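## Task

Every yellow sponge sits above a lot number on the shelf edge beneath it. Put the sponge marked 377 onto the desk; if no sponge here is marked 377, put the one marked 773 on the desk instead. All other yellow sponges must stay on their own shelves. The robot must not tip over or finish leaning, and the sponge must stay on the desk without the robot holding it there.

## Robot and tools

ROBOT. A Hello Robot Stretch 4 in a physics simulator. It has one arm: an omni-wheel base, a lift riding a mast, an arm that telescopes forward, a three-joint wrist (yaw, pitch, roll) and a two-finger gripper. It stands about 1.6 m tall and the base rim lies within 0.23 m of the base origin. Cameras: head_camera, head_left_camera, head_right_camera (fisheye) and wrist_camera. Loose objects may occasionally get a brief shove from outside.

FRAMES. Base frame: origin on the floor beneath the base centre, x forward, y left, z up. hand_pose is reported in this frame, a point between the open fingertips; its printed value can be slightly wrong. The odometry frame is the base frame as it was when the scene began. Camera calibration lines (K, distortion, T_world_to_cam, pos_world) use OpenCV conventions with 'world' meaning the base frame; they carry small errors, larger for the wrist camera when the arm is extended.

execute_actions. Argument 'actions' is a list holding one action or nothing (empty just returns state and images). Optional 'cameras': list of camera names or 'all'; omitted or null means all, [] means none. An action contains 'base', 'joints' or both, plus optional 'pace' and 'contact_limits'; or only 'end_of_arm'. Motions in one action start together.
- base: exactly one key, each a relative offset from where the base last reported itself. translate_m: straight drive in metres, forward positive, -2 to 2. strafe_m: sideways in metres, left positive, -2 to 2. rotate_rad: turn in place in radians, counter-clockwise positive, -3.2 to 3.2.
- joints: absolute targets keyed by name (include only those you want). lift_m 0 to 1.2; arm_m 0 to 0.55 (extension); wrist_yaw_rad -1.134 to 4.276 (0 ahead, positive left, 3.14 stowed; above 3.4 the arm may block); wrist_pitch_rad -1.117 to 4.259 (0 level, 1.57 pointing down); wrist_roll_rad -1.117 to 4.259 (0 fingers level, positive clockwise seen from behind); gripper_m -0.038 to 0.141, the fingertip gap in metres (negative presses the tips together). Tolerances for 'done': lift and arm ±0.004, yaw and roll ±0.02, pitch ±0.05, gripper ±0.004. Joint targets past a limit get clipped and reported; other bad values or unknown keys reject the whole call.
- pace: 'slow', 'default', 'fast' or 'max'. Base top speeds 0.1/0.3/0.4/0.6 m/s and 1/2/3/4 rad/s, reduced when the lift is above 0.2 m (down to 0.3 m/s and 1 rad/s at full height).
- contact_limits: {'arm_m': value} from 0 (gentlest) to 0.75 (firmest), default 0.5; how hard the arm may push before halting.
- end_of_arm: 'enable_torque' re-powers wrist or gripper motors that shut off.
Each action lasts at most 15 s. A part left out of an action may keep pushing toward its earlier target without the status showing it. If a result reports a stop, later motion calls in that same reply are skipped.

wait: 'seconds' 0 to 10; nothing new is commanded; returns state and images.
zoom_image: 'camera' plus 'region' [x0, y0, x1, y1] in pixels of that camera's latest full image, top-left origin, at most 504x504. Useful for reading lot numbers.
finished_scene: 'scene' = current scene number. Irreversible; the result tells whether the goal was met and gives the next task. Answering without any tool call ends everything.

RESULT LINES. base_status / joint_status: 'done'; 'off_target' (stopped short, may still push); 'contact_stop_at_<key>' (met resistance; that part goes slack, a slack lift may sag under load and slack wheels may roll); 'limit_stop_at_<name>', including 'limit_stop_at_tilt' (leaning over 6 degrees, lift, arm and wheels go slack and ignore commands until upright) and 'limit_stop_at_own_body' (self-collision guard; move away from the body; likely when pitch below -0.2 with roll below -0.4 or above 4); 'time_out'; 'torque_fault' (wrist or gripper motor overloaded and limp until enable_torque). on_its_own lists uncommanded behaviour; 'held at' is the held target, not the position. lidar_m: 12 distances in metres from the base origin, 30-degree sectors starting straight ahead and going counter-clockwise (4th left, 7th behind, 10th right); '-' means nothing seen or closer than 0.25 m; misses glass and thin legs. wrist_depth_mm: 7x7 grid of median depths from top left, 100 to 2000 mm. base_odometry counts wheel turns, so slip reads as motion; heading -3.142 to 3.142, left positive. If turned_by_wheels and turned_by_imu differ by more than about 0.1 rad, the base probably hit something or slipped. base_tilt in degrees (forward, right positive) has a fixed offset up to about 1.5. motor_effort: percent of max, positive toward higher joint values, bracket is the peak of the last action; wheel efforts positive turn the base right. Effort at rest outside its normal range suggests pushing or a load.

GRIPPING. Command gripper_m smaller than the object's width; smaller squeezes harder and pulls the object toward the wrist. Neither the gripper reading nor 'done' confirms a grasp; a firm squeeze shows as a clear gripper effort change. If fingertips jam on a surface below, raise the lift. At scene start, unfold with lift_m 0.4 and wrist_yaw_rad 0 in one action.

AVOID. Driving or turning with more than 1 kg held and arm_m above 0.2, especially at fast paces; steady hard pushes or pulls, notably with the gripper high or a high contact limit; dropping, slamming or knocking objects; disturbing the other shelf items; leaving the target held by the robot at the end. Faster robot motion is preferred once the task is solved.

Each tool is called after "Request:" as name([rows], argument=value, ...), one row to a line, values as JSON.

## Session

Request:
execute_actions(actions=[])

Scene clock: 0.00 s.
base_odometry: x=+0.000 y=+0.000 heading=+0.000 (m, m, rad; odometry frame)
turned_by_wheels: +0.000 (rad since the last result)
turned_by_imu: +0.000 (rad since the last result)
base_tilt: forward=-0.1 right=+0.4 (deg)
lidar_m: 1.84 1.10 0.73 0.65 0.67 0.85 2.37 1.31 0.85 0.77 0.81 2.01
base_status: not commanded
joint_positions: lift_m=+0.260 arm_m=-0.001 wrist_yaw_rad=+3.077 wrist_pitch_rad=+0.018 wrist_roll_rad=-0.018 gripper_m=+0.057
joint_status: not commanded
motor_effort: lift_m=+19 arm_m=+0 wrist_yaw_rad=+0 wrist_pitch_rad=-5 wrist_roll_rad=+3 gripper_m=-4 wheel_0=+1 wheel_1=-1 wheel_2=+1 (%)
hand_pose: x=-0.1123 y=+0.1059 z=+0.4326 quat_wxyz=(+0.032, -0.010, -0.009, +0.999) (m; base frame)
wrist_depth_mm: - 143 - - 1464 917 699 / - 142 - - 1430 931 707 / 105 138 229 - 1464 946 707 / 118 142 - - 1464 931 707 / - - - - 1464 931 707 / 1618 1618 195 1708 196 917 707 / 1078 1008 1078 126 1098 842 691
pictures: head_camera, head_left_camera, head_right_camera, wrist_camera
Images, in order (width x height): head_camera 420x560, head_left_camera 420x672, head_right_camera 420x672, wrist_camera 616x392.

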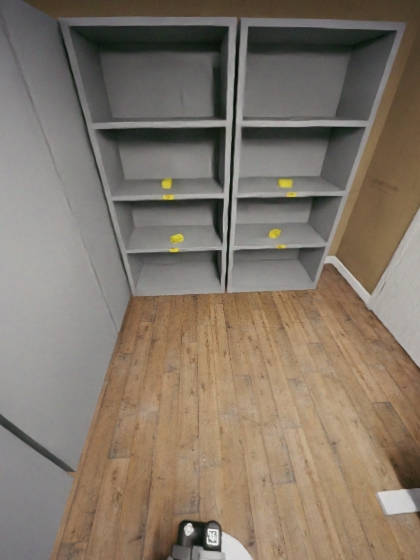

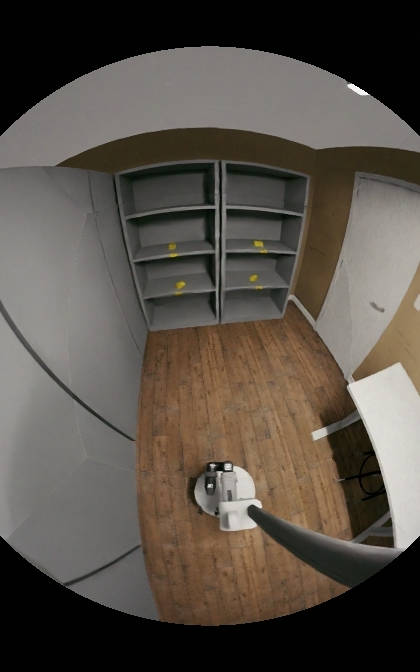

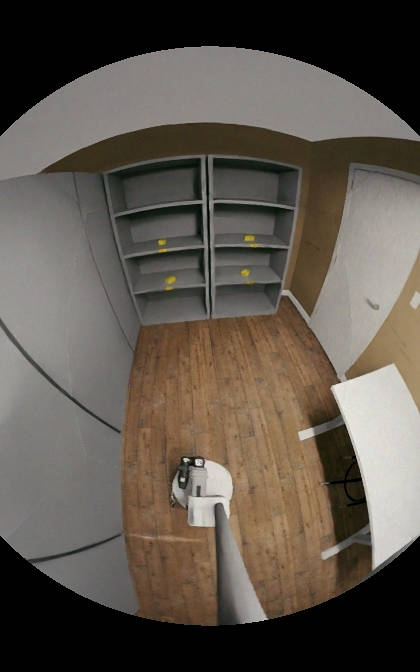

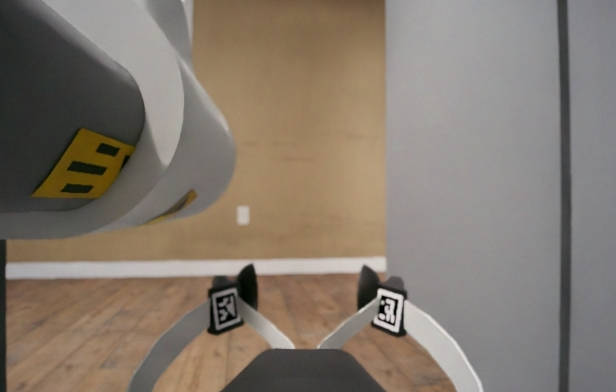

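Request:
execute_actions([
  {"base":{"translate_m":0.8},"joints":{"lift_m":0.5,"wrist_yaw_rad":0,"gripper_m":0.12},"pace":"fast"},
], cameras=["head_camera","wrist_camera"])

Request:
zoom_image(camera="wrist_camera", region=[56, 0, 560, 392])

Request:
zoom_image(camera="head_camera", region=[60, 150, 400, 400])

Scene clock: 4.83 s.
base_odometry: x=+0.800 y=+0.000 heading=+0.000 (m, m, rad; odometry frame)
turned_by_wheels: +0.000 (rad since the last result)
turned_by_imu: -0.001 (rad since the last result)
base_tilt: forward=+0.1 right=+0.4 (deg)
lidar_m: 1.02 1.05 0.82 0.74 0.77 0.99 2.20 1.16 0.82 1.17 1.48 1.14
base_status: done
joint_positions: lift_m=+0.500 arm_m=-0.001 wrist_yaw_rad=+0.000 wrist_pitch_rad=+0.018 wrist_roll_rad=-0.018 gripper_m=+0.120
joint_status: all done
motor_effort: lift_m=+25(28) arm_m=+0(0) wrist_yaw_rad=-1(8) wrist_pitch_rad=-5(6) wrist_roll_rad=+1(1) gripper_m=-2(1) wheel_0=+0(9) wheel_1=+1(10) wheel_2=+1(10) (%)
hand_pose: x=+0.4584 y=-0.0873 z=+0.6725 quat_wxyz=(+1.000, -0.009, +0.009, +0.000) (m; base frame)
wrist_depth_mm: 1205 1229 1229 1255 1308 1336 1138 / 866 891 1229 891 1308 1336 1138 / 1182 1229 1229 1078 1281 1308 1098 / 1205 1205 1255 1281 1308 1366 1160 / 1182 1229 1229 1025 1336 1308 1118 / 1182 809 220 842 216 1336 1118 / 1182 1182 1229 122 1281 1397 1118
pictures: head_camera, wrist_camera
camera_calibration (this result's frames):
wrist_camera: T_world_to_cam=[[0.00404099, -0.999933, 0.0108767, -0.101354], [0.00542066, -0.0108548, -0.999926, 0.731583], [0.999977, 0.00409965, 0.00537643, -0.236387], [0, 0, 0, 1]] pos_world=[0.232826, -0.0924373, 0.733902]
Images, in order (width x height): head_camera 420x560, wrist_camera 616x392.

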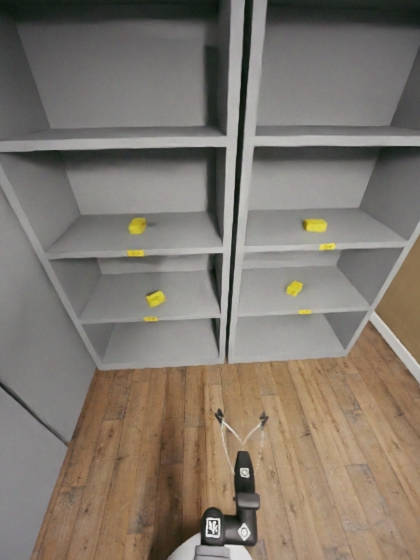

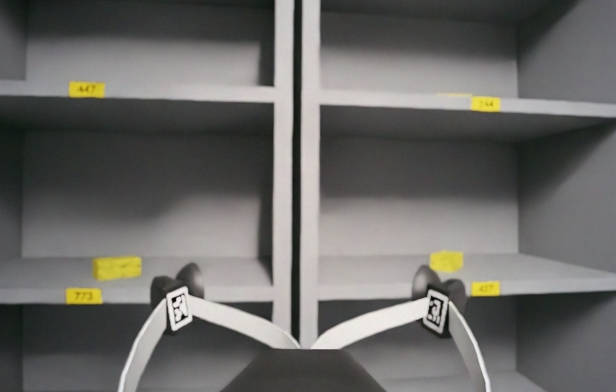

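Region (56, 0, 560, 392) of wrist_camera's 616x392 image, scaled by 1.000.

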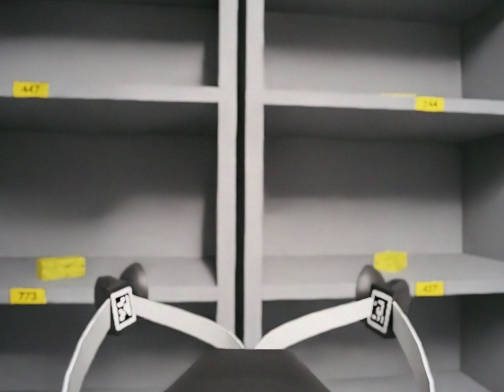

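Region (60, 150, 400, 400) of head_camera's 420x560 image, scaled by 1.482, with more detail than that image has; it fills the top 371 rows of this view, and the rest is white.

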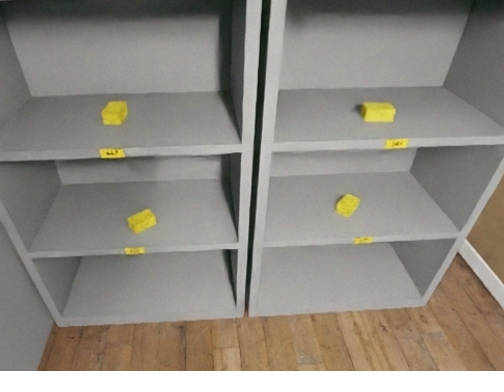

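Request:
zoom_image(camera="wrist_camera", region=[420, 80, 540, 310])

Request:
execute_actions([
  {"base":{"rotate_rad":2.6},"pace":"fast"},
])

Region (420, 80, 540, 310) of wrist_camera's 616x392 image, scaled by 2.191; it fills the left 263 columns of this view, and the rest is white.

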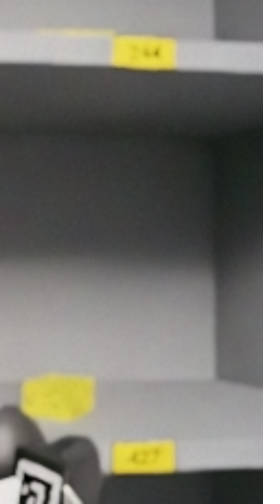

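Scene clock: 8.07 s.
base_odometry: x=+0.800 y=+0.000 heading=+2.600 (m, m, rad; odometry frame)
turned_by_wheels: +2.600 (rad since the last result)
turned_by_imu: +2.612 (rad since the last result)
base_tilt: forward=-0.1 right=+0.4 (deg)
lidar_m: 0.98 2.07 1.21 0.82 1.05 1.52 1.15 1.02 1.06 0.81 0.75 0.75
base_status: done
joint_positions: lift_m=+0.500 arm_m=-0.001 wrist_yaw_rad=+0.000 wrist_pitch_rad=+0.018 wrist_roll_rad=-0.018 gripper_m=+0.120
joint_status: not commanded
motor_effort: lift_m=+24(25) arm_m=-1(0) wrist_yaw_rad=+0(2) wrist_pitch_rad=-5(6) wrist_roll_rad=+1(2) gripper_m=+1(1) wheel_0=-2(9) wheel_1=-1(11) wheel_2=-1(12) (%)
hand_pose: x=+0.4584 y=-0.0873 z=+0.6726 quat_wxyz=(+1.000, -0.009, +0.009, +0.000) (m; base frame)
wrist_depth_mm: - - 1336 946 707 569 480 / - - 1366 917 699 569 488 / - - 1366 931 707 569 488 / - - 1336 917 699 569 484 / - - 1255 917 691 569 484 / - - 220 917 216 530 484 / 1618 1464 1366 123 676 549 480
pictures: head_camera, head_left_camera, head_right_camera, wrist_camera
camera_calibration (this result's frames):
wrist_camera: T_world_to_cam=[[0.00400835, -0.999933, 0.0108766, -0.10135], [0.00542028, -0.0108548, -0.999926, 0.731657], [0.999977, 0.00406701, 0.00537641, -0.2364], [0, 0, 0, 1]] pos_world=[0.232835, -0.0924394, 0.733976]
Images, in order (width x height): head_camera 420x560, head_left_camera 420x672, head_right_camera 420x672, wrist_camera 616x392.

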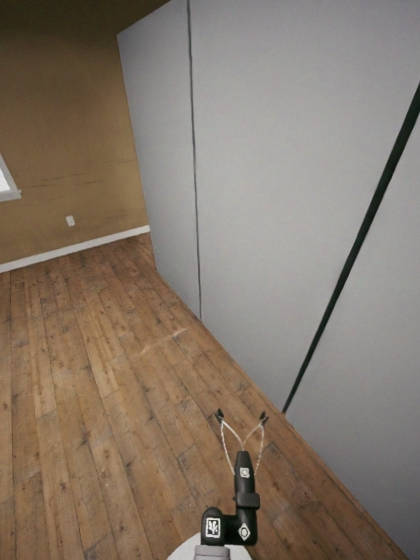

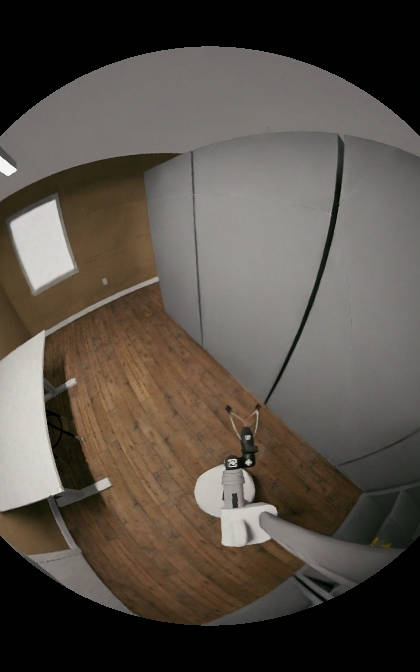

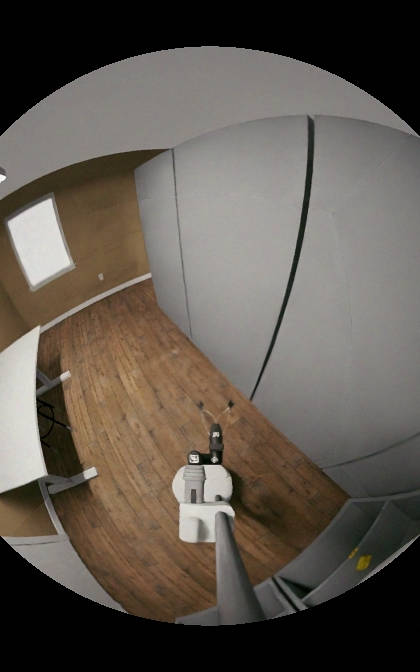

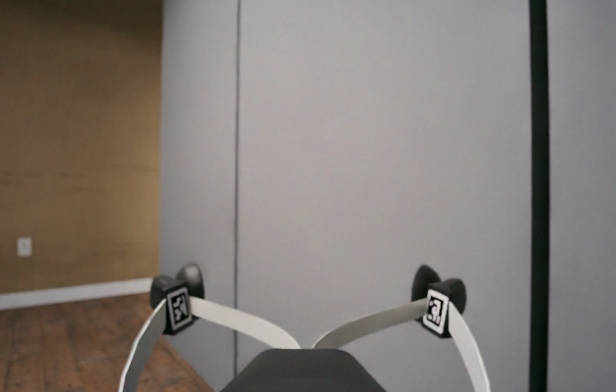

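Request:
execute_actions([
  {"base":{"rotate_rad":0.55},"joints":{"lift_m":0.4,"wrist_yaw_rad":3.0},"pace":"fast"},
], cameras=[])

Request:
execute_actions([
  {"base":{"translate_m":1.75},"pace":"fast"},
], cameras=[])

Request:
execute_actions([
  {"base":{"rotate_rad":-1.57},"pace":"fast"},
], cameras=["head_camera","head_right_camera"])

Scene clock: 14.30 s.
base_odometry: x=+0.800 y=+0.000 heading=-3.134 (m, m, rad; odometry frame)
turned_by_wheels: +0.550 (rad since the last result)
turned_by_imu: +0.553 (rad since the last result)
base_tilt: forward=+0.0 right=+0.5 (deg)
lidar_m: 2.19 1.16 0.83 1.17 1.51 1.11 1.03 1.04 0.80 0.75 0.77 0.98
base_status: done
joint_positions: lift_m=+0.400 arm_m=-0.001 wrist_yaw_rad=+3.000 wrist_pitch_rad=+0.018 wrist_roll_rad=-0.018 gripper_m=+0.120
joint_status: all done
motor_effort: lift_m=+15(21) arm_m=-1(1) wrist_yaw_rad=+1(8) wrist_pitch_rad=-5(5) wrist_roll_rad=+3(1) gripper_m=-1(0) wheel_0=-3(9) wheel_1=-2(9) wheel_2=-1(11) (%)
hand_pose: x=-0.1033 y=+0.1274 z=+0.5733 quat_wxyz=(+0.071, -0.010, -0.008, +0.997) (m; base frame)
wrist_depth_mm: 141 218 1499 1576 1618 1576 1499 / 114 145 1229 1661 1708 1576 1537 / 115 145 1160 1661 1756 1537 1499 / 138 173 1366 1661 1708 1537 1499 / 1397 1464 1281 1618 1708 1576 1499 / 1397 1464 220 1661 216 1430 1499 / 1229 1138 1205 122 1308 1281 1366
pictures: none
No camera images: the call's "cameras" was empty. Leave "cameras" out to get every camera's image.

Scene clock: 19.97 s.
base_odometry: x=-0.950 y=-0.014 heading=-3.133 (m, m, rad; odometry frame)
turned_by_wheels: +0.000 (rad since the last result)
turned_by_imu: -0.004 (rad since the last result)
base_tilt: forward=+0.0 right=+0.5 (deg)
lidar_m: 1.46 1.48 1.80 0.87 0.92 1.17 2.82 0.94 0.60 0.56 0.58 1.56
base_status: done
joint_positions: lift_m=+0.400 arm_m=-0.001 wrist_yaw_rad=+3.000 wrist_pitch_rad=+0.018 wrist_roll_rad=-0.018 gripper_m=+0.120
joint_status: not commanded
motor_effort: lift_m=+15(14) arm_m=+0(1) wrist_yaw_rad=+0(1) wrist_pitch_rad=-6(5) wrist_roll_rad=+2(1) gripper_m=-2(1) wheel_0=+0(8) wheel_1=+1(9) wheel_2=+2(19) (%)
hand_pose: x=-0.1033 y=+0.1273 z=+0.5733 quat_wxyz=(+0.071, -0.010, -0.008, +0.997) (m; base frame)
wrist_depth_mm: 141 219 - - - - 1661 / 113 145 - - - - 1661 / 115 145 - - - - 1661 / 138 173 - - - - 1160 / 1397 - - - - - 1661 / 1464 1863 220 - 217 1499 1661 / 1308 1308 1366 122 1397 1336 1366
pictures: none
No camera images: the call's "cameras" was empty. Leave "cameras" out to get every camera's image.

Scene clock: 21.70 s.
base_odometry: x=-0.950 y=-0.014 heading=+1.580 (m, m, rad; odometry frame)
turned_by_wheels: -1.570 (rad since the last result)
turned_by_imu: -1.576 (rad since the last result)
base_tilt: forward=-0.1 right=+0.4 (deg)
lidar_m: 0.55 0.57 1.57 1.43 1.46 1.84 0.88 0.90 1.20 2.81 0.94 0.61
base_status: done
joint_positions: lift_m=+0.400 arm_m=-0.001 wrist_yaw_rad=+3.000 wrist_pitch_rad=+0.018 wrist_roll_rad=-0.018 gripper_m=+0.120
joint_status: not commanded
motor_effort: lift_m=+15(15) arm_m=+0(0) wrist_yaw_rad=+2(0) wrist_pitch_rad=-5(4) wrist_roll_rad=+1(2) gripper_m=-3(2) wheel_0=+2(10) wheel_1=+0(13) wheel_2=+2(12) (%)
hand_pose: x=-0.1033 y=+0.1273 z=+0.5733 quat_wxyz=(+0.071, -0.010, -0.008, +0.997) (m; base frame)
wrist_depth_mm: 141 218 1708 1863 - 1921 1464 / 114 145 1756 1808 - 1863 1464 / 115 144 1756 1921 - 1921 1464 / 138 173 1708 1808 - 1921 1499 / 1499 1576 1756 1863 - 1921 1464 / 1537 1618 220 1808 216 1808 1464 / 1336 1308 1397 122 1430 1308 1397
pictures: head_camera, head_right_camera
Images, in order (width x height): head_camera 420x560, head_right_camera 420x672.

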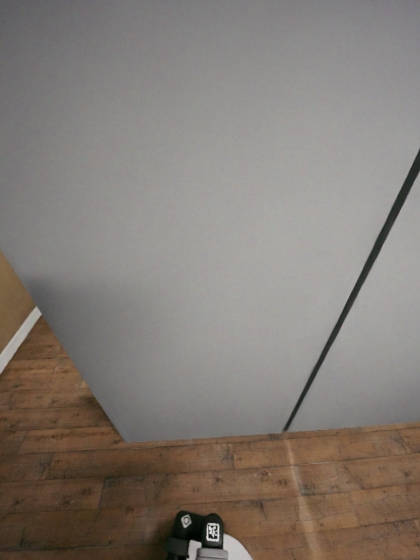

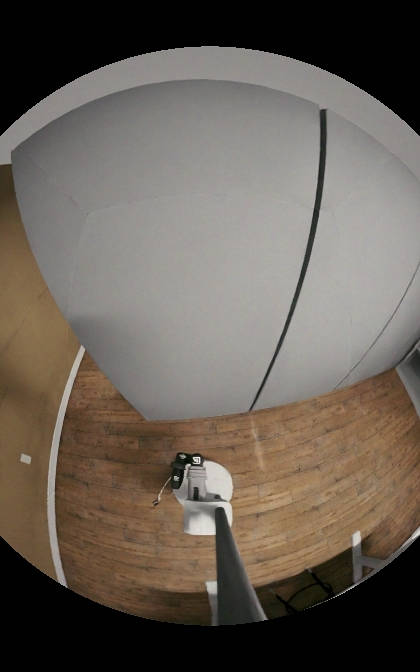

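Request:
execute_actions([
  {"base":{"strafe_m":0.95},"pace":"fast"},
], cameras=[])

Request:
execute_actions([
  {"base":{"translate_m":1.2},"pace":"fast"},
], cameras=["head_camera","head_right_camera"])

Scene clock: 26.33 s.
base_odometry: x=-1.900 y=-0.023 heading=+1.580 (m, m, rad; odometry frame)
turned_by_wheels: +0.000 (rad since the last result)
turned_by_imu: +0.003 (rad since the last result)
base_tilt: forward=-0.1 right=+0.5 (deg)
lidar_m: 1.94 0.86 0.54 0.49 0.51 0.65 1.43 1.24 1.31 3.11 0.80 0.69
base_status: done
joint_positions: lift_m=+0.400 arm_m=-0.001 wrist_yaw_rad=+3.000 wrist_pitch_rad=+0.018 wrist_roll_rad=-0.018 gripper_m=+0.120
joint_status: not commanded
motor_effort: lift_m=+15(15) arm_m=+0(1) wrist_yaw_rad=+0(0) wrist_pitch_rad=-5(5) wrist_roll_rad=+1(2) gripper_m=+1(0) wheel_0=+0(13) wheel_1=-1(16) wheel_2=+0(1) (%)
hand_pose: x=-0.1033 y=+0.1273 z=+0.5733 quat_wxyz=(+0.071, -0.010, -0.008, +0.997) (m; base frame)
wrist_depth_mm: 141 218 1808 1863 917 634 488 / 113 145 1808 1756 917 634 492 / 115 145 1808 1808 904 621 488 / 138 172 1808 1756 946 634 488 / 1576 1756 1863 1808 946 627 488 / 1618 1708 221 1708 217 569 488 / 1397 1308 1397 122 866 591 484
pictures: none
No camera images: the call's "cameras" was empty. Leave "cameras" out to get every camera's image.

Scene clock: 30.63 s.
base_odometry: x=-1.911 y=+1.177 heading=+1.580 (m, m, rad; odometry frame)
turned_by_wheels: +0.000 (rad since the last result)
turned_by_imu: -0.002 (rad since the last result)
base_tilt: forward=-0.1 right=+0.5 (deg)
lidar_m: 0.74 0.77 0.69 0.62 0.63 0.81 1.83 0.56 0.41 0.69 1.18 0.82
base_status: done
joint_positions: lift_m=+0.400 arm_m=-0.001 wrist_yaw_rad=+3.000 wrist_pitch_rad=+0.018 wrist_roll_rad=-0.018 gripper_m=+0.120
joint_status: not commanded
motor_effort: lift_m=+15(15) arm_m=+0(0) wrist_yaw_rad=+1(0) wrist_pitch_rad=-5(5) wrist_roll_rad=+2(3) gripper_m=-1(2) wheel_0=+0(8) wheel_1=+1(10) wheel_2=+2(13) (%)
hand_pose: x=-0.1033 y=+0.1273 z=+0.5733 quat_wxyz=(+0.071, -0.010, -0.008, +0.997) (m; base frame)
wrist_depth_mm: 141 218 - - 1205 809 621 / 114 146 - - 1205 809 615 / 115 145 - - 1182 798 627 / 138 173 - - 1205 788 627 / - - - - 1160 788 615 / - 1863 220 1921 216 732 615 / 1397 1308 1366 122 1098 750 615
pictures: head_camera, head_right_camera
Images, in order (width x height): head_camera 420x560, head_right_camera 420x672.

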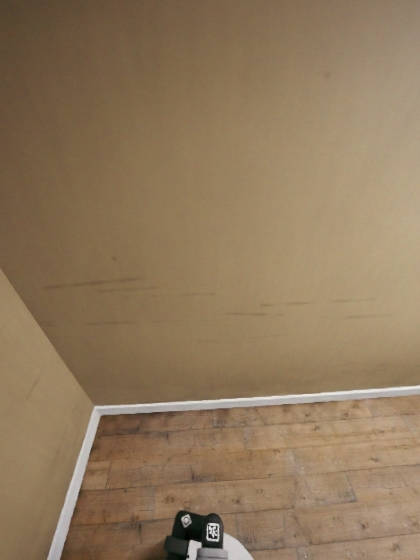

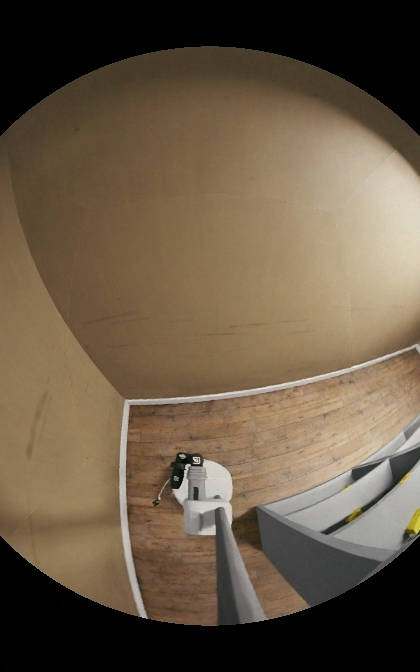

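Request:
execute_actions([
  {"base":{"translate_m":0.4},"pace":"fast"},
], cameras=[])

Request:
execute_actions([
  {"base":{"rotate_rad":-3.14},"pace":"fast"},
], cameras=[])

Request:
execute_actions([
  {"base":{"strafe_m":1.1},"pace":"fast"},
], cameras=["head_camera","head_left_camera"])

Scene clock: 34.83 s.
base_odometry: x=-1.915 y=+1.577 heading=+1.581 (m, m, rad; odometry frame)
turned_by_wheels: +0.001 (rad since the last result)
turned_by_imu: +0.000 (rad since the last result)
base_tilt: forward=-0.1 right=+0.6 (deg)
lidar_m: 0.31 0.36 0.45 0.66 0.68 0.89 1.97 0.67 0.80 1.83 0.57 0.39
base_status: done
joint_positions: lift_m=+0.400 arm_m=-0.001 wrist_yaw_rad=+3.000 wrist_pitch_rad=+0.018 wrist_roll_rad=-0.018 gripper_m=+0.120
joint_status: not commanded
motor_effort: lift_m=+15(15) arm_m=-1(1) wrist_yaw_rad=+0(0) wrist_pitch_rad=-5(6) wrist_roll_rad=+3(1) gripper_m=+1(0) wheel_0=+1(8) wheel_1=+3(10) wheel_2=+3(16) (%)
hand_pose: x=-0.1033 y=+0.1273 z=+0.5733 quat_wxyz=(+0.071, -0.010, -0.008, +0.997) (m; base frame)
wrist_depth_mm: 141 218 - - 1255 854 668 / 114 145 - - 1281 866 668 / 115 145 - - 1281 854 668 / 138 173 - - 1281 866 676 / 854 - - - 1255 854 676 / 904 1863 220 1863 216 788 661 / 904 1308 1397 122 1182 798 654
pictures: none
No camera images: the call's "cameras" was empty. Leave "cameras" out to get every camera's image.

Scene clock: 37.17 s.
base_odometry: x=-1.915 y=+1.577 heading=-1.559 (m, m, rad; odometry frame)
turned_by_wheels: -3.139 (rad since the last result)
turned_by_imu: -3.153 (rad since the last result)
base_tilt: forward=+0.0 right=+0.4 (deg)
lidar_m: 1.93 0.71 0.82 1.79 0.58 0.39 0.33 0.35 0.47 0.66 0.68 0.90
base_status: done
joint_positions: lift_m=+0.400 arm_m=-0.001 wrist_yaw_rad=+3.000 wrist_pitch_rad=+0.018 wrist_roll_rad=-0.018 gripper_m=+0.120
joint_status: not commanded
motor_effort: lift_m=+18(18) arm_m=-1(1) wrist_yaw_rad=+1(1) wrist_pitch_rad=-4(4) wrist_roll_rad=+2(2) gripper_m=+0(3) wheel_0=+2(10) wheel_1=+3(14) wheel_2=+3(12) (%)
hand_pose: x=-0.1033 y=+0.1273 z=+0.5730 quat_wxyz=(+0.071, -0.010, -0.008, +0.997) (m; base frame)
wrist_depth_mm: 141 218 488 521 549 597 627 / 114 145 492 517 554 591 627 / 115 145 488 512 554 585 627 / 138 174 488 512 554 591 621 / 436 459 488 517 544 580 621 / 436 449 220 508 217 580 621 / 436 449 484 122 549 585 621
pictures: none
No camera images: the call's "cameras" was empty. Leave "cameras" out to get every camera's image.

Scene clock: 41.07 s.
base_odometry: x=-0.815 y=+1.591 heading=-1.559 (m, m, rad; odometry frame)
turned_by_wheels: +0.000 (rad since the last result)
turned_by_imu: +0.003 (rad since the last result)
base_tilt: forward=+0.0 right=+0.4 (deg)
lidar_m: 0.49 0.51 0.67 1.47 0.75 0.50 0.45 0.46 0.61 1.35 0.80 0.54
base_status: done
joint_positions: lift_m=+0.400 arm_m=-0.001 wrist_yaw_rad=+3.000 wrist_pitch_rad=+0.018 wrist_roll_rad=-0.018 gripper_m=+0.120
joint_status: not commanded
motor_effort: lift_m=+18(18) arm_m=-1(1) wrist_yaw_rad=+0(2) wrist_pitch_rad=-5(5) wrist_roll_rad=+2(2) gripper_m=-2(2) wheel_0=-1(12) wheel_1=+0(15) wheel_2=+0(1) (%)
hand_pose: x=-0.1033 y=+0.1273 z=+0.5730 quat_wxyz=(+0.071, -0.010, -0.008, +0.997) (m; base frame)
wrist_depth_mm: 141 218 603 634 683 723 768 / 114 145 597 627 676 715 759 / 115 145 597 627 668 715 768 / 139 173 597 627 661 715 768 / 535 569 591 621 668 707 750 / 530 544 220 627 216 707 750 / 535 554 585 122 668 715 750
pictures: head_camera, head_left_camera
Images, in order (width x height): head_camera 420x560, head_left_camera 420x672.

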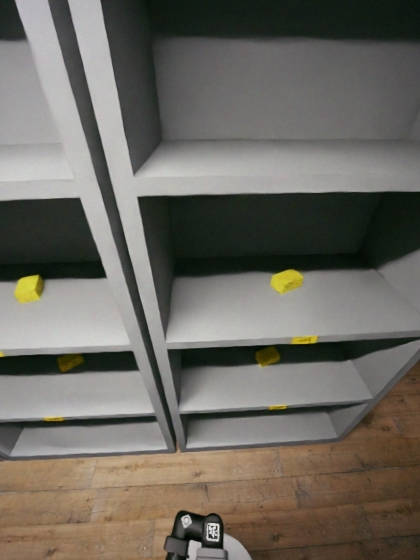

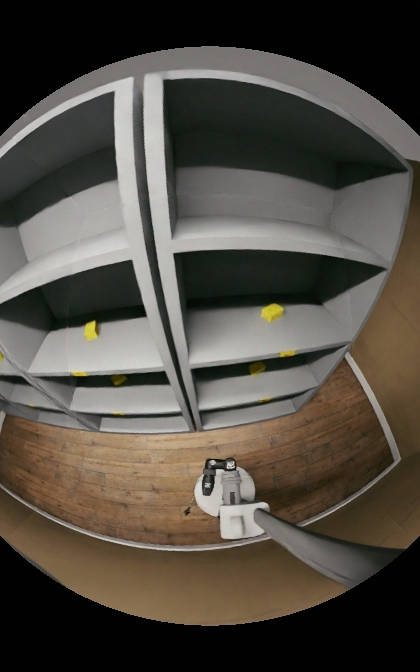

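Request:
zoom_image(camera="head_camera", region=[240, 320, 340, 420])

Region (240, 320, 340, 420) of head_camera's 420x560 image, scaled by 5.040, with more detail than that image has.

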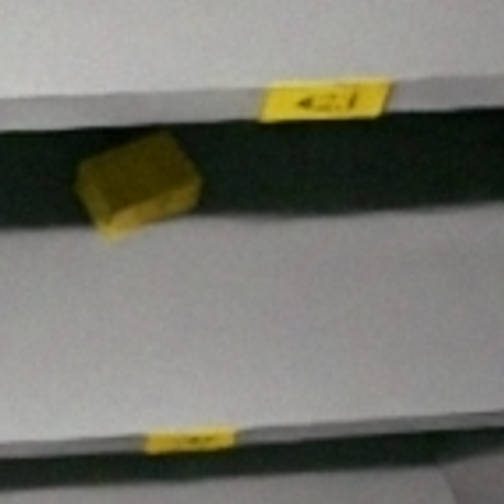

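Request:
execute_actions([
  {"base":{"rotate_rad":1.45},"pace":"fast"},
], cameras=[])

Request:
execute_actions([
  {"base":{"translate_m":-0.7},"joints":{"lift_m":0.5,"wrist_yaw_rad":-0.9,"gripper_m":0.0},"pace":"fast"},
], cameras=["wrist_camera"])

Scene clock: 46.63 s.
base_odometry: x=-0.815 y=+1.591 heading=-0.109 (m, m, rad; odometry frame)
turned_by_wheels: +1.450 (rad since the last result)
turned_by_imu: +1.457 (rad since the last result)
base_tilt: forward=-0.1 right=+0.6 (deg)
lidar_m: 1.14 0.92 0.51 0.46 0.46 0.54 1.03 1.77 0.58 0.48 0.50 0.60
base_status: done
joint_positions: lift_m=+0.400 arm_m=-0.001 wrist_yaw_rad=+3.000 wrist_pitch_rad=+0.018 wrist_roll_rad=-0.018 gripper_m=+0.120
joint_status: not commanded
motor_effort: lift_m=+18(18) arm_m=-1(1) wrist_yaw_rad=+0(2) wrist_pitch_rad=-5(5) wrist_roll_rad=+1(2) gripper_m=+1(0) wheel_0=-2(8) wheel_1=-1(10) wheel_2=-1(14) (%)
hand_pose: x=-0.1033 y=+0.1273 z=+0.5730 quat_wxyz=(+0.071, -0.010, -0.008, +0.997) (m; base frame)
wrist_depth_mm: 141 218 1756 1182 707 517 413 / 114 145 1808 1160 715 512 413 / 115 145 1808 1138 723 512 415 / 138 173 1863 1138 723 508 413 / 1537 1708 1863 1160 715 512 410 / 1576 1618 220 1138 216 473 410 / 1397 1281 1366 122 668 484 410
pictures: none
No camera images: the call's "cameras" was empty. Leave "cameras" out to get every camera's image.

Scene clock: 49.67 s.
base_odometry: x=-1.511 y=+1.667 heading=-0.109 (m, m, rad; odometry frame)
turned_by_wheels: -0.001 (rad since the last result)
turned_by_imu: +0.002 (rad since the last result)
base_tilt: forward=+0.0 right=+0.4 (deg)
lidar_m: 1.46 0.61 0.34 0.31 0.31 0.35 0.72 1.09 1.32 0.67 0.65 0.79
base_status: done
joint_positions: lift_m=+0.500 arm_m=-0.001 wrist_yaw_rad=-0.900 wrist_pitch_rad=+0.019 wrist_roll_rad=-0.018 gripper_m=+0.000
joint_status: all done
motor_effort: lift_m=+24(27) arm_m=-1(1) wrist_yaw_rad=+0(6) wrist_pitch_rad=-4(5) wrist_roll_rad=+3(1) gripper_m=-5(8) wheel_0=-2(9) wheel_1=-2(11) wheel_2=-3(15) (%)
hand_pose: x=+0.2808 y=-0.2803 z=+0.6725 quat_wxyz=(+0.900, -0.004, +0.012, -0.435) (m; base frame)
wrist_depth_mm: 1397 820 1025 1098 931 521 480 / 1397 809 788 715 699 691 627 / 1366 820 991 1078 960 891 820 / 1464 820 1025 1098 991 917 831 / 1308 831 976 1078 991 891 820 / 1430 798 707 194 683 668 627 / 1397 809 976 129 569 500 466
pictures: wrist_camera
camera_calibration (this result's frames):
wrist_camera: T_world_to_cam=[[-0.780785, -0.624706, 0.0108779, 0.0320104], [-0.00516132, -0.0109608, -0.999927, 0.733385], [0.624779, -0.780783, 0.00533369, -0.172644], [0, 0, 0, 1]] pos_world=[0.136643, -0.106762, 0.733904]
Images, in order (width x height): wrist_camera 616x392.

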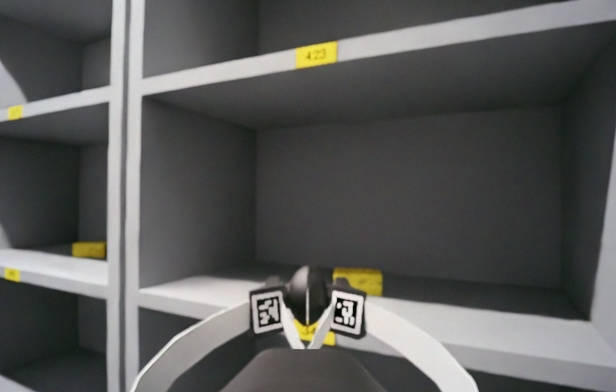

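Request:
execute_actions([
  {"base":{"rotate_rad":0.22},"joints":{"gripper_m":0.14}},
], cameras=[])

Request:
execute_actions([
  {"base":{"translate_m":0.3},"joints":{"wrist_yaw_rad":-1.0},"pace":"fast"},
], cameras=["wrist_camera"])

Request:
execute_actions([
  {"base":{"translate_m":0.8},"pace":"fast"},
], cameras=["wrist_camera"])

Request:
execute_actions([
  {"base":{"translate_m":0.8},"pace":"fast"},
], cameras=["wrist_camera","head_camera"])

Scene clock: 55.93 s.
base_odometry: x=-1.511 y=+1.667 heading=+0.110 (m, m, rad; odometry frame)
turned_by_wheels: +0.219 (rad since the last result)
turned_by_imu: +0.221 (rad since the last result)
base_tilt: forward=-0.1 right=+0.4 (deg)
lidar_m: 1.27 0.47 0.31 0.29 0.31 0.47 1.08 1.10 1.57 0.66 0.68 0.95
base_status: done
joint_positions: lift_m=+0.500 arm_m=-0.001 wrist_yaw_rad=-0.900 wrist_pitch_rad=+0.019 wrist_roll_rad=-0.018 gripper_m=+0.140
joint_status: all done
motor_effort: lift_m=+24(25) arm_m=+0(1) wrist_yaw_rad=-1(1) wrist_pitch_rad=-6(5) wrist_roll_rad=+1(1) gripper_m=+1(9) wheel_0=-3(6) wheel_1=-1(9) wheel_2=-3(12) (%)
hand_pose: x=+0.2808 y=-0.2803 z=+0.6725 quat_wxyz=(+0.900, -0.004, +0.012, -0.435) (m; base frame)
wrist_depth_mm: - 1397 1255 1025 1078 891 492 / - 1537 904 866 691 699 676 / - 1397 904 991 1078 946 831 / - 1537 904 1042 1098 931 842 / - 1464 904 976 1042 917 842 / - 1464 842 768 597 211 668 / 1499 1366 1078 125 1060 559 480
pictures: none
No camera images: the call's "cameras" was empty. Leave "cameras" out to get every camera's image.

Scene clock: 57.93 s.
base_odometry: x=-1.213 y=+1.700 heading=+0.110 (m, m, rad; odometry frame)
turned_by_wheels: +0.000 (rad since the last result)
turned_by_imu: +0.000 (rad since the last result)
base_tilt: forward=+0.0 right=+0.4 (deg)
lidar_m: 1.27 0.46 0.29 0.30 0.31 0.47 1.29 1.46 0.68 0.64 0.68 0.93
base_status: done
joint_positions: lift_m=+0.500 arm_m=-0.001 wrist_yaw_rad=-1.000 wrist_pitch_rad=+0.019 wrist_roll_rad=-0.018 gripper_m=+0.140
joint_status: all done
motor_effort: lift_m=+24(24) arm_m=-1(1) wrist_yaw_rad=+1(2) wrist_pitch_rad=-5(5) wrist_roll_rad=+2(1) gripper_m=+2(1) wheel_0=+3(8) wheel_1=+1(9) wheel_2=+0(15) (%)
hand_pose: x=+0.2523 y=-0.2899 z=+0.6725 quat_wxyz=(+0.878, -0.003, +0.012, -0.479) (m; base frame)
wrist_depth_mm: 1397 1308 1366 732 960 554 492 / 1808 1281 1308 723 707 683 668 / 1366 1255 1366 732 976 931 831 / 1808 1336 1430 732 976 931 831 / 1336 1255 1336 723 991 917 842 / 1464 1229 768 691 585 212 609 / 1336 1255 1336 125 976 544 477
pictures: wrist_camera
camera_calibration (this result's frames):
wrist_camera: T_world_to_cam=[[-0.839322, -0.543526, 0.0108777, 0.0419581], [-0.0062319, -0.0103884, -0.999927, 0.733571], [0.543599, -0.839328, 0.00533201, -0.158848], [0, 0, 0, 1]] pos_world=[0.126137, -0.1029, 0.733908]
Images, in order (width x height): wrist_camera 616x392.

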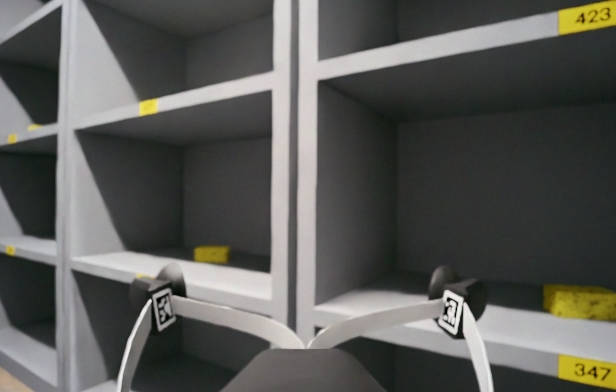

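Scene clock: 61.20 s.
base_odometry: x=-0.418 y=+1.788 heading=+0.111 (m, m, rad; odometry frame)
turned_by_wheels: +0.000 (rad since the last result)
turned_by_imu: -0.002 (rad since the last result)
base_tilt: forward=+0.0 right=+0.4 (deg)
lidar_m: 1.30 0.45 0.33 0.26 0.32 0.46 1.29 0.95 0.68 0.64 0.68 0.97
base_status: done
joint_positions: lift_m=+0.500 arm_m=-0.001 wrist_yaw_rad=-1.000 wrist_pitch_rad=+0.019 wrist_roll_rad=-0.018 gripper_m=+0.140
joint_status: not commanded
motor_effort: lift_m=+24(24) arm_m=-1(1) wrist_yaw_rad=+0(0) wrist_pitch_rad=-5(5) wrist_roll_rad=+2(3) gripper_m=-2(2) wheel_0=+1(9) wheel_1=+3(11) wheel_2=+3(15) (%)
hand_pose: x=+0.2522 y=-0.2899 z=+0.6725 quat_wxyz=(+0.878, -0.003, +0.012, -0.479) (m; base frame)
wrist_depth_mm: 1336 1366 1229 904 1025 554 488 / 1281 1430 820 778 691 683 676 / 1281 1397 1025 904 1025 917 842 / 1308 1430 1397 904 1042 931 831 / 1281 1308 960 904 1042 904 831 / 1281 1336 768 759 580 211 676 / 1281 1336 1366 125 1025 535 477
pictures: wrist_camera
camera_calibration (this result's frames):
wrist_camera: T_world_to_cam=[[-0.839346, -0.543489, 0.0108778, 0.0419621], [-0.00623249, -0.0103881, -0.999927, 0.733573], [0.543562, -0.839352, 0.00533189, -0.158842], [0, 0, 0, 1]] pos_world=[0.126133, -0.102898, 0.733909]
Images, in order (width x height): wrist_camera 616x392.

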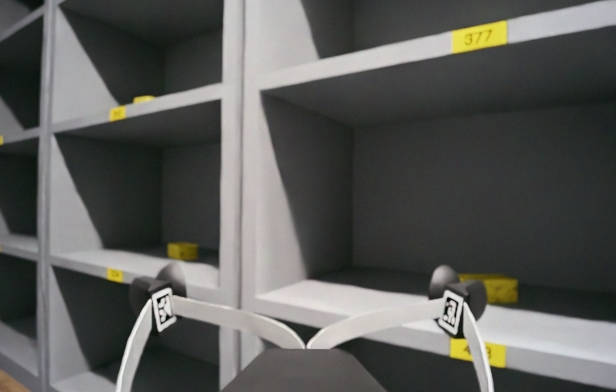

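Scene clock: 64.50 s.
base_odometry: x=+0.377 y=+1.877 heading=+0.111 (m, m, rad; odometry frame)
turned_by_wheels: +0.000 (rad since the last result)
turned_by_imu: -0.001 (rad since the last result)
base_tilt: forward=+0.0 right=+0.5 (deg)
lidar_m: 1.33 0.44 0.33 0.31 0.32 0.48 1.32 0.96 0.67 0.65 0.68 0.92
base_status: done
joint_positions: lift_m=+0.500 arm_m=-0.001 wrist_yaw_rad=-1.000 wrist_pitch_rad=+0.019 wrist_roll_rad=-0.018 gripper_m=+0.140
joint_status: not commanded
motor_effort: lift_m=+24(24) arm_m=-1(1) wrist_yaw_rad=-1(0) wrist_pitch_rad=-5(5) wrist_roll_rad=+2(2) gripper_m=+0(1) wheel_0=+1(9) wheel_1=+2(9) wheel_2=+1(14) (%)
hand_pose: x=+0.2522 y=-0.2899 z=+0.6725 quat_wxyz=(+0.878, -0.003, +0.012, -0.479) (m; base frame)
wrist_depth_mm: 1308 1430 878 1118 1025 539 488 / 1308 1537 854 788 699 683 676 / 1308 1366 866 1098 1025 917 831 / 1336 1618 854 1138 1042 931 831 / 1281 1308 854 1078 1025 904 820 / 1336 1499 768 750 574 211 683 / 1308 1336 854 125 1025 530 473
pictures: head_camera, wrist_camera
camera_calibration (this result's frames):
wrist_camera: T_world_to_cam=[[-0.839358, -0.543471, 0.0108778, 0.041964], [-0.00623275, -0.0103879, -0.999927, 0.733575], [0.543544, -0.839364, 0.00533187, -0.158839], [0, 0, 0, 1]] pos_world=[0.126131, -0.102897, 0.733912]
Images, in order (width x height): head_camera 420x560, wrist_camera 616x392.

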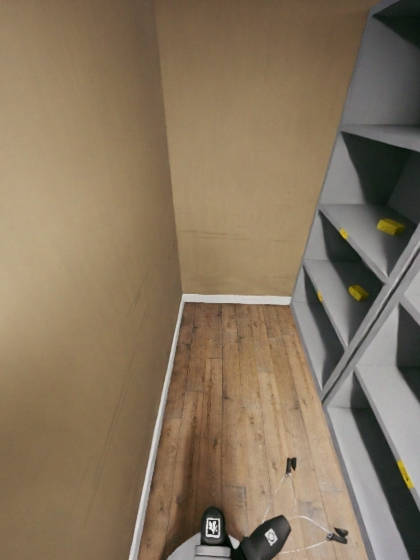

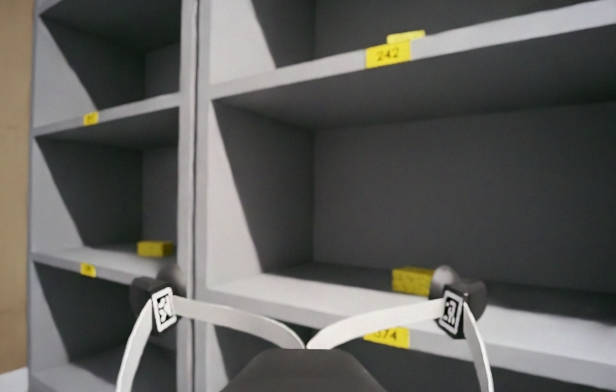

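Request:
execute_actions([
  {"base":{"translate_m":-0.5},"joints":{"lift_m":0.85,"wrist_yaw_rad":0},"pace":"fast"},
], cameras=[])

Request:
execute_actions([
  {"base":{"rotate_rad":-1.57}},
], cameras=["wrist_camera","head_camera"])

Scene clock: 68.57 s.
base_odometry: x=-0.120 y=+1.822 heading=+0.111 (m, m, rad; odometry frame)
turned_by_wheels: +0.000 (rad since the last result)
turned_by_imu: +0.002 (rad since the last result)
base_tilt: forward=+0.0 right=+0.5 (deg)
lidar_m: 1.32 0.46 0.32 0.29 0.33 0.47 1.31 0.94 0.68 0.65 0.69 0.94
base_status: done
joint_positions: lift_m=+0.850 arm_m=-0.001 wrist_yaw_rad=+0.000 wrist_pitch_rad=+0.018 wrist_roll_rad=-0.018 gripper_m=+0.140
joint_status: all done
motor_effort: lift_m=+25(24) arm_m=-1(1) wrist_yaw_rad=+0(6) wrist_pitch_rad=-5(4) wrist_roll_rad=+1(2) gripper_m=+1(0) wheel_0=-2(9) wheel_1=-3(10) wheel_2=+1(19) (%)
hand_pose: x=+0.4584 y=-0.0875 z=+1.0224 quat_wxyz=(+1.000, -0.009, +0.009, +0.000) (m; base frame)
wrist_depth_mm: 585 866 1756 - - 1430 1025 / 585 866 1756 - - 1308 991 / 585 878 1708 - - 1430 1008 / 585 866 1756 - - 1863 1008 / 597 878 1756 - - 1255 1008 / 585 723 1366 - 1921 210 1025 / 591 820 1537 125 - 1098 1008
pictures: none
No camera images: the call's "cameras" was empty. Leave "cameras" out to get every camera's image.

Scene clock: 70.63 s.
base_odometry: x=-0.120 y=+1.822 heading=-1.459 (m, m, rad; odometry frame)
turned_by_wheels: -1.569 (rad since the last result)
turned_by_imu: -1.576 (rad since the last result)
base_tilt: forward=+0.0 right=+0.3 (deg)
lidar_m: 0.61 0.67 0.97 1.33 0.46 0.28 0.30 0.32 0.43 1.28 0.97 0.70
base_status: done
joint_positions: lift_m=+0.850 arm_m=-0.001 wrist_yaw_rad=+0.000 wrist_pitch_rad=+0.018 wrist_roll_rad=-0.018 gripper_m=+0.140
joint_status: not commanded
motor_effort: lift_m=+24(25) arm_m=-1(1) wrist_yaw_rad=-1(1) wrist_pitch_rad=-5(6) wrist_roll_rad=+2(2) gripper_m=+0(2) wheel_0=+3(7) wheel_1=+2(11) wheel_2=+3(11) (%)
hand_pose: x=+0.4584 y=-0.0874 z=+1.0225 quat_wxyz=(+1.000, -0.009, +0.009, +0.000) (m; base frame)
wrist_depth_mm: 569 707 707 707 699 691 597 / 569 842 891 891 904 854 603 / 569 854 891 904 891 878 603 / 569 842 891 891 891 866 603 / 521 627 634 647 647 647 549 / 521 445 445 445 445 211 544 / 569 788 878 125 866 798 591
pictures: head_camera, wrist_camera
camera_calibration (this result's frames):
wrist_camera: T_world_to_cam=[[0.00377306, -0.999934, 0.0108777, -0.105117], [0.00539136, -0.0108573, -0.999927, 1.08158], [0.999978, 0.00383143, 0.00535004, -0.238291], [0, 0, 0, 1]] pos_world=[0.232852, -0.0924541, 1.08391]
Images, in order (width x height): head_camera 420x560, wrist_camera 616x392.

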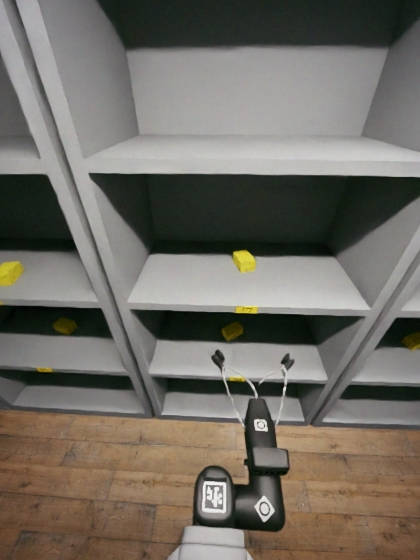

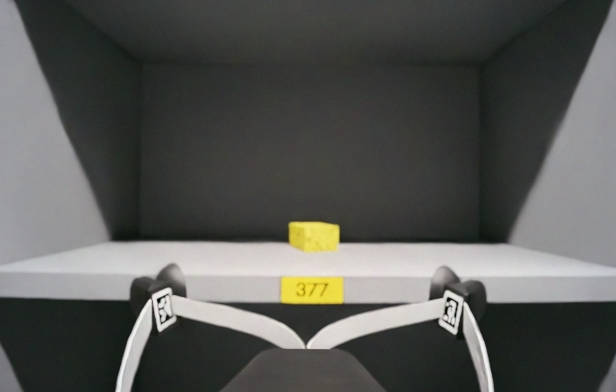

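Request:
execute_actions([
  {"joints":{"lift_m":0.845,"arm_m":0.45}},
], cameras=["wrist_camera"])

Scene clock: 74.40 s.
base_odometry: x=-0.120 y=+1.822 heading=-1.459 (m, m, rad; odometry frame)
turned_by_wheels: -0.001 (rad since the last result)
turned_by_imu: +0.029 (rad since the last result)
base_tilt: forward=-0.1 right=+0.4 (deg)
lidar_m: 0.65 0.69 1.00 1.16 0.43 0.30 0.27 0.31 0.45 1.37 0.94 0.68
base_status: not commanded
joint_positions: lift_m=+0.845 arm_m=+0.385 wrist_yaw_rad=-0.002 wrist_pitch_rad=+0.019 wrist_roll_rad=-0.018 gripper_m=+0.140
joint_status: arm_m contact_stop (moved +0.385 of +0.451); the others done
on_its_own: arm_m is slack since a contact_stop (your +0.450 is given up)
motor_effort: lift_m=+19(25) arm_m=+0(28) wrist_yaw_rad=+6(60) wrist_pitch_rad=-5(31) wrist_roll_rad=+2(0) gripper_m=-2(1) wheel_0=+2(6) wheel_1=-1(8) wheel_2=+0(11) (%)
hand_pose: x=+0.8437 y=-0.0880 z=+1.0182 quat_wxyz=(+1.000, -0.009, +0.009, -0.001) (m; base frame)
wrist_depth_mm: 512 530 521 521 517 517 512 / 521 521 525 517 521 517 512 / 517 525 530 517 517 512 512 / 512 521 521 517 517 512 508 / 477 525 521 492 290 508 508 / 279 234 239 287 241 211 290 / 191 181 190 125 191 178 204
pictures: wrist_camera
camera_calibration (this result's frames):
wrist_camera: T_world_to_cam=[[0.00178006, -0.999935, 0.0112654, -0.105815], [0.00515245, -0.0112561, -0.999923, 1.07539], [0.999985, 0.00183796, 0.00513208, -0.623526], [0, 0, 0, 1]] pos_world=[0.618164, -0.0925577, 1.0797]
Images, in order (width x height): wrist_camera 616x392.

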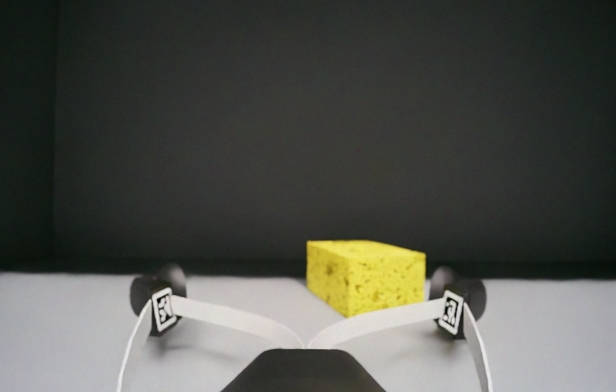

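Request:
execute_actions([
  {"base":{"strafe_m":-0.04},"joints":{"lift_m":0.905,"arm_m":0.36,"wrist_pitch_rad":0.25}},
], cameras=[])

Request:
execute_actions([
  {"joints":{"arm_m":0.46},"contact_limits":{"arm_m":0.3}},
], cameras=["wrist_camera"])

Scene clock: 77.17 s.
base_odometry: x=-0.159 y=+1.817 heading=-1.459 (m, m, rad; odometry frame)
turned_by_wheels: +0.000 (rad since the last result)
turned_by_imu: +0.002 (rad since the last result)
base_tilt: forward=-0.1 right=+0.5 (deg)
lidar_m: 0.64 0.72 0.98 1.17 0.43 0.30 0.26 0.31 0.46 1.40 0.93 0.67
base_status: done
joint_positions: lift_m=+0.905 arm_m=+0.361 wrist_yaw_rad=+0.000 wrist_pitch_rad=+0.252 wrist_roll_rad=-0.018 gripper_m=+0.140
joint_status: all done
motor_effort: lift_m=+25(23) arm_m=-6(12) wrist_yaw_rad=-1(45) wrist_pitch_rad=-4(96) wrist_roll_rad=+3(1) gripper_m=-1(0) wheel_0=+2(11) wheel_1=-1(12) wheel_2=+5(20) (%)
hand_pose: x=+0.8115 y=-0.0873 z=+1.0109 quat_wxyz=(+0.992, -0.009, +0.126, +0.001) (m; base frame)
wrist_depth_mm: 496 500 492 488 488 480 484 / 517 512 504 508 504 500 492 / 530 535 530 525 525 512 517 / 517 544 539 530 535 530 521 / 340 343 347 297 349 349 347 / 244 221 223 249 224 211 248 / 194 187 194 125 193 185 200
pictures: none
No camera images: the call's "cameras" was empty. Leave "cameras" out to get every camera's image.

Scene clock: 78.47 s.
base_odometry: x=-0.159 y=+1.817 heading=-1.459 (m, m, rad; odometry frame)
turned_by_wheels: +0.000 (rad since the last result)
turned_by_imu: +0.000 (rad since the last result)
base_tilt: forward=+0.0 right=+0.4 (deg)
lidar_m: 0.65 0.72 0.98 1.13 0.45 0.31 0.29 0.30 0.44 1.41 0.95 0.66
base_status: not commanded
joint_positions: lift_m=+0.905 arm_m=+0.459 wrist_yaw_rad=+0.000 wrist_pitch_rad=+0.252 wrist_roll_rad=-0.018 gripper_m=+0.140
joint_status: all done
motor_effort: lift_m=+25(25) arm_m=+6(9) wrist_yaw_rad=+0(2) wrist_pitch_rad=-4(4) wrist_roll_rad=+0(1) gripper_m=+0(2) wheel_0=+2(2) wheel_1=-1(1) wheel_2=+4(4) (%)
contact_limits: arm_m 0.3
hand_pose: x=+0.9092 y=-0.0874 z=+1.0108 quat_wxyz=(+0.992, -0.009, +0.126, +0.001) (m; base frame)
wrist_depth_mm: 413 407 402 402 399 397 399 / 421 421 418 413 413 407 407 / 436 433 430 427 424 424 421 / 449 445 449 445 439 439 433 / 343 343 347 229 349 351 349 / 244 220 222 196 204 211 248 / 194 187 193 126 193 183 201
pictures: wrist_camera
camera_calibration (this result's frames):
wrist_camera: T_world_to_cam=[[0.0061631, -0.999935, 0.00954556, -0.107513], [-0.226127, -0.0106921, -0.974039, 1.25183], [0.974078, 0.00384459, -0.226178, -0.431426], [0, 0, 0, 1]] pos_world=[0.703977, -0.0924625, 1.12278]
Images, in order (width x height): wrist_camera 616x392.

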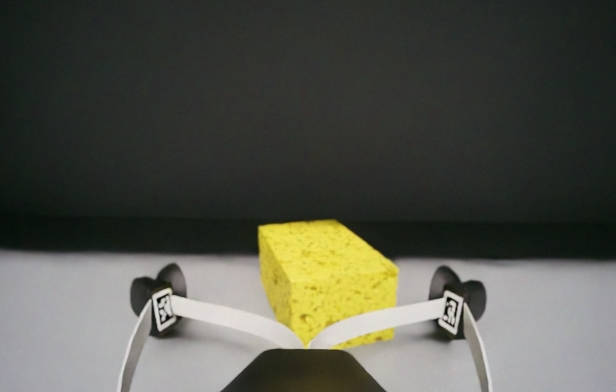

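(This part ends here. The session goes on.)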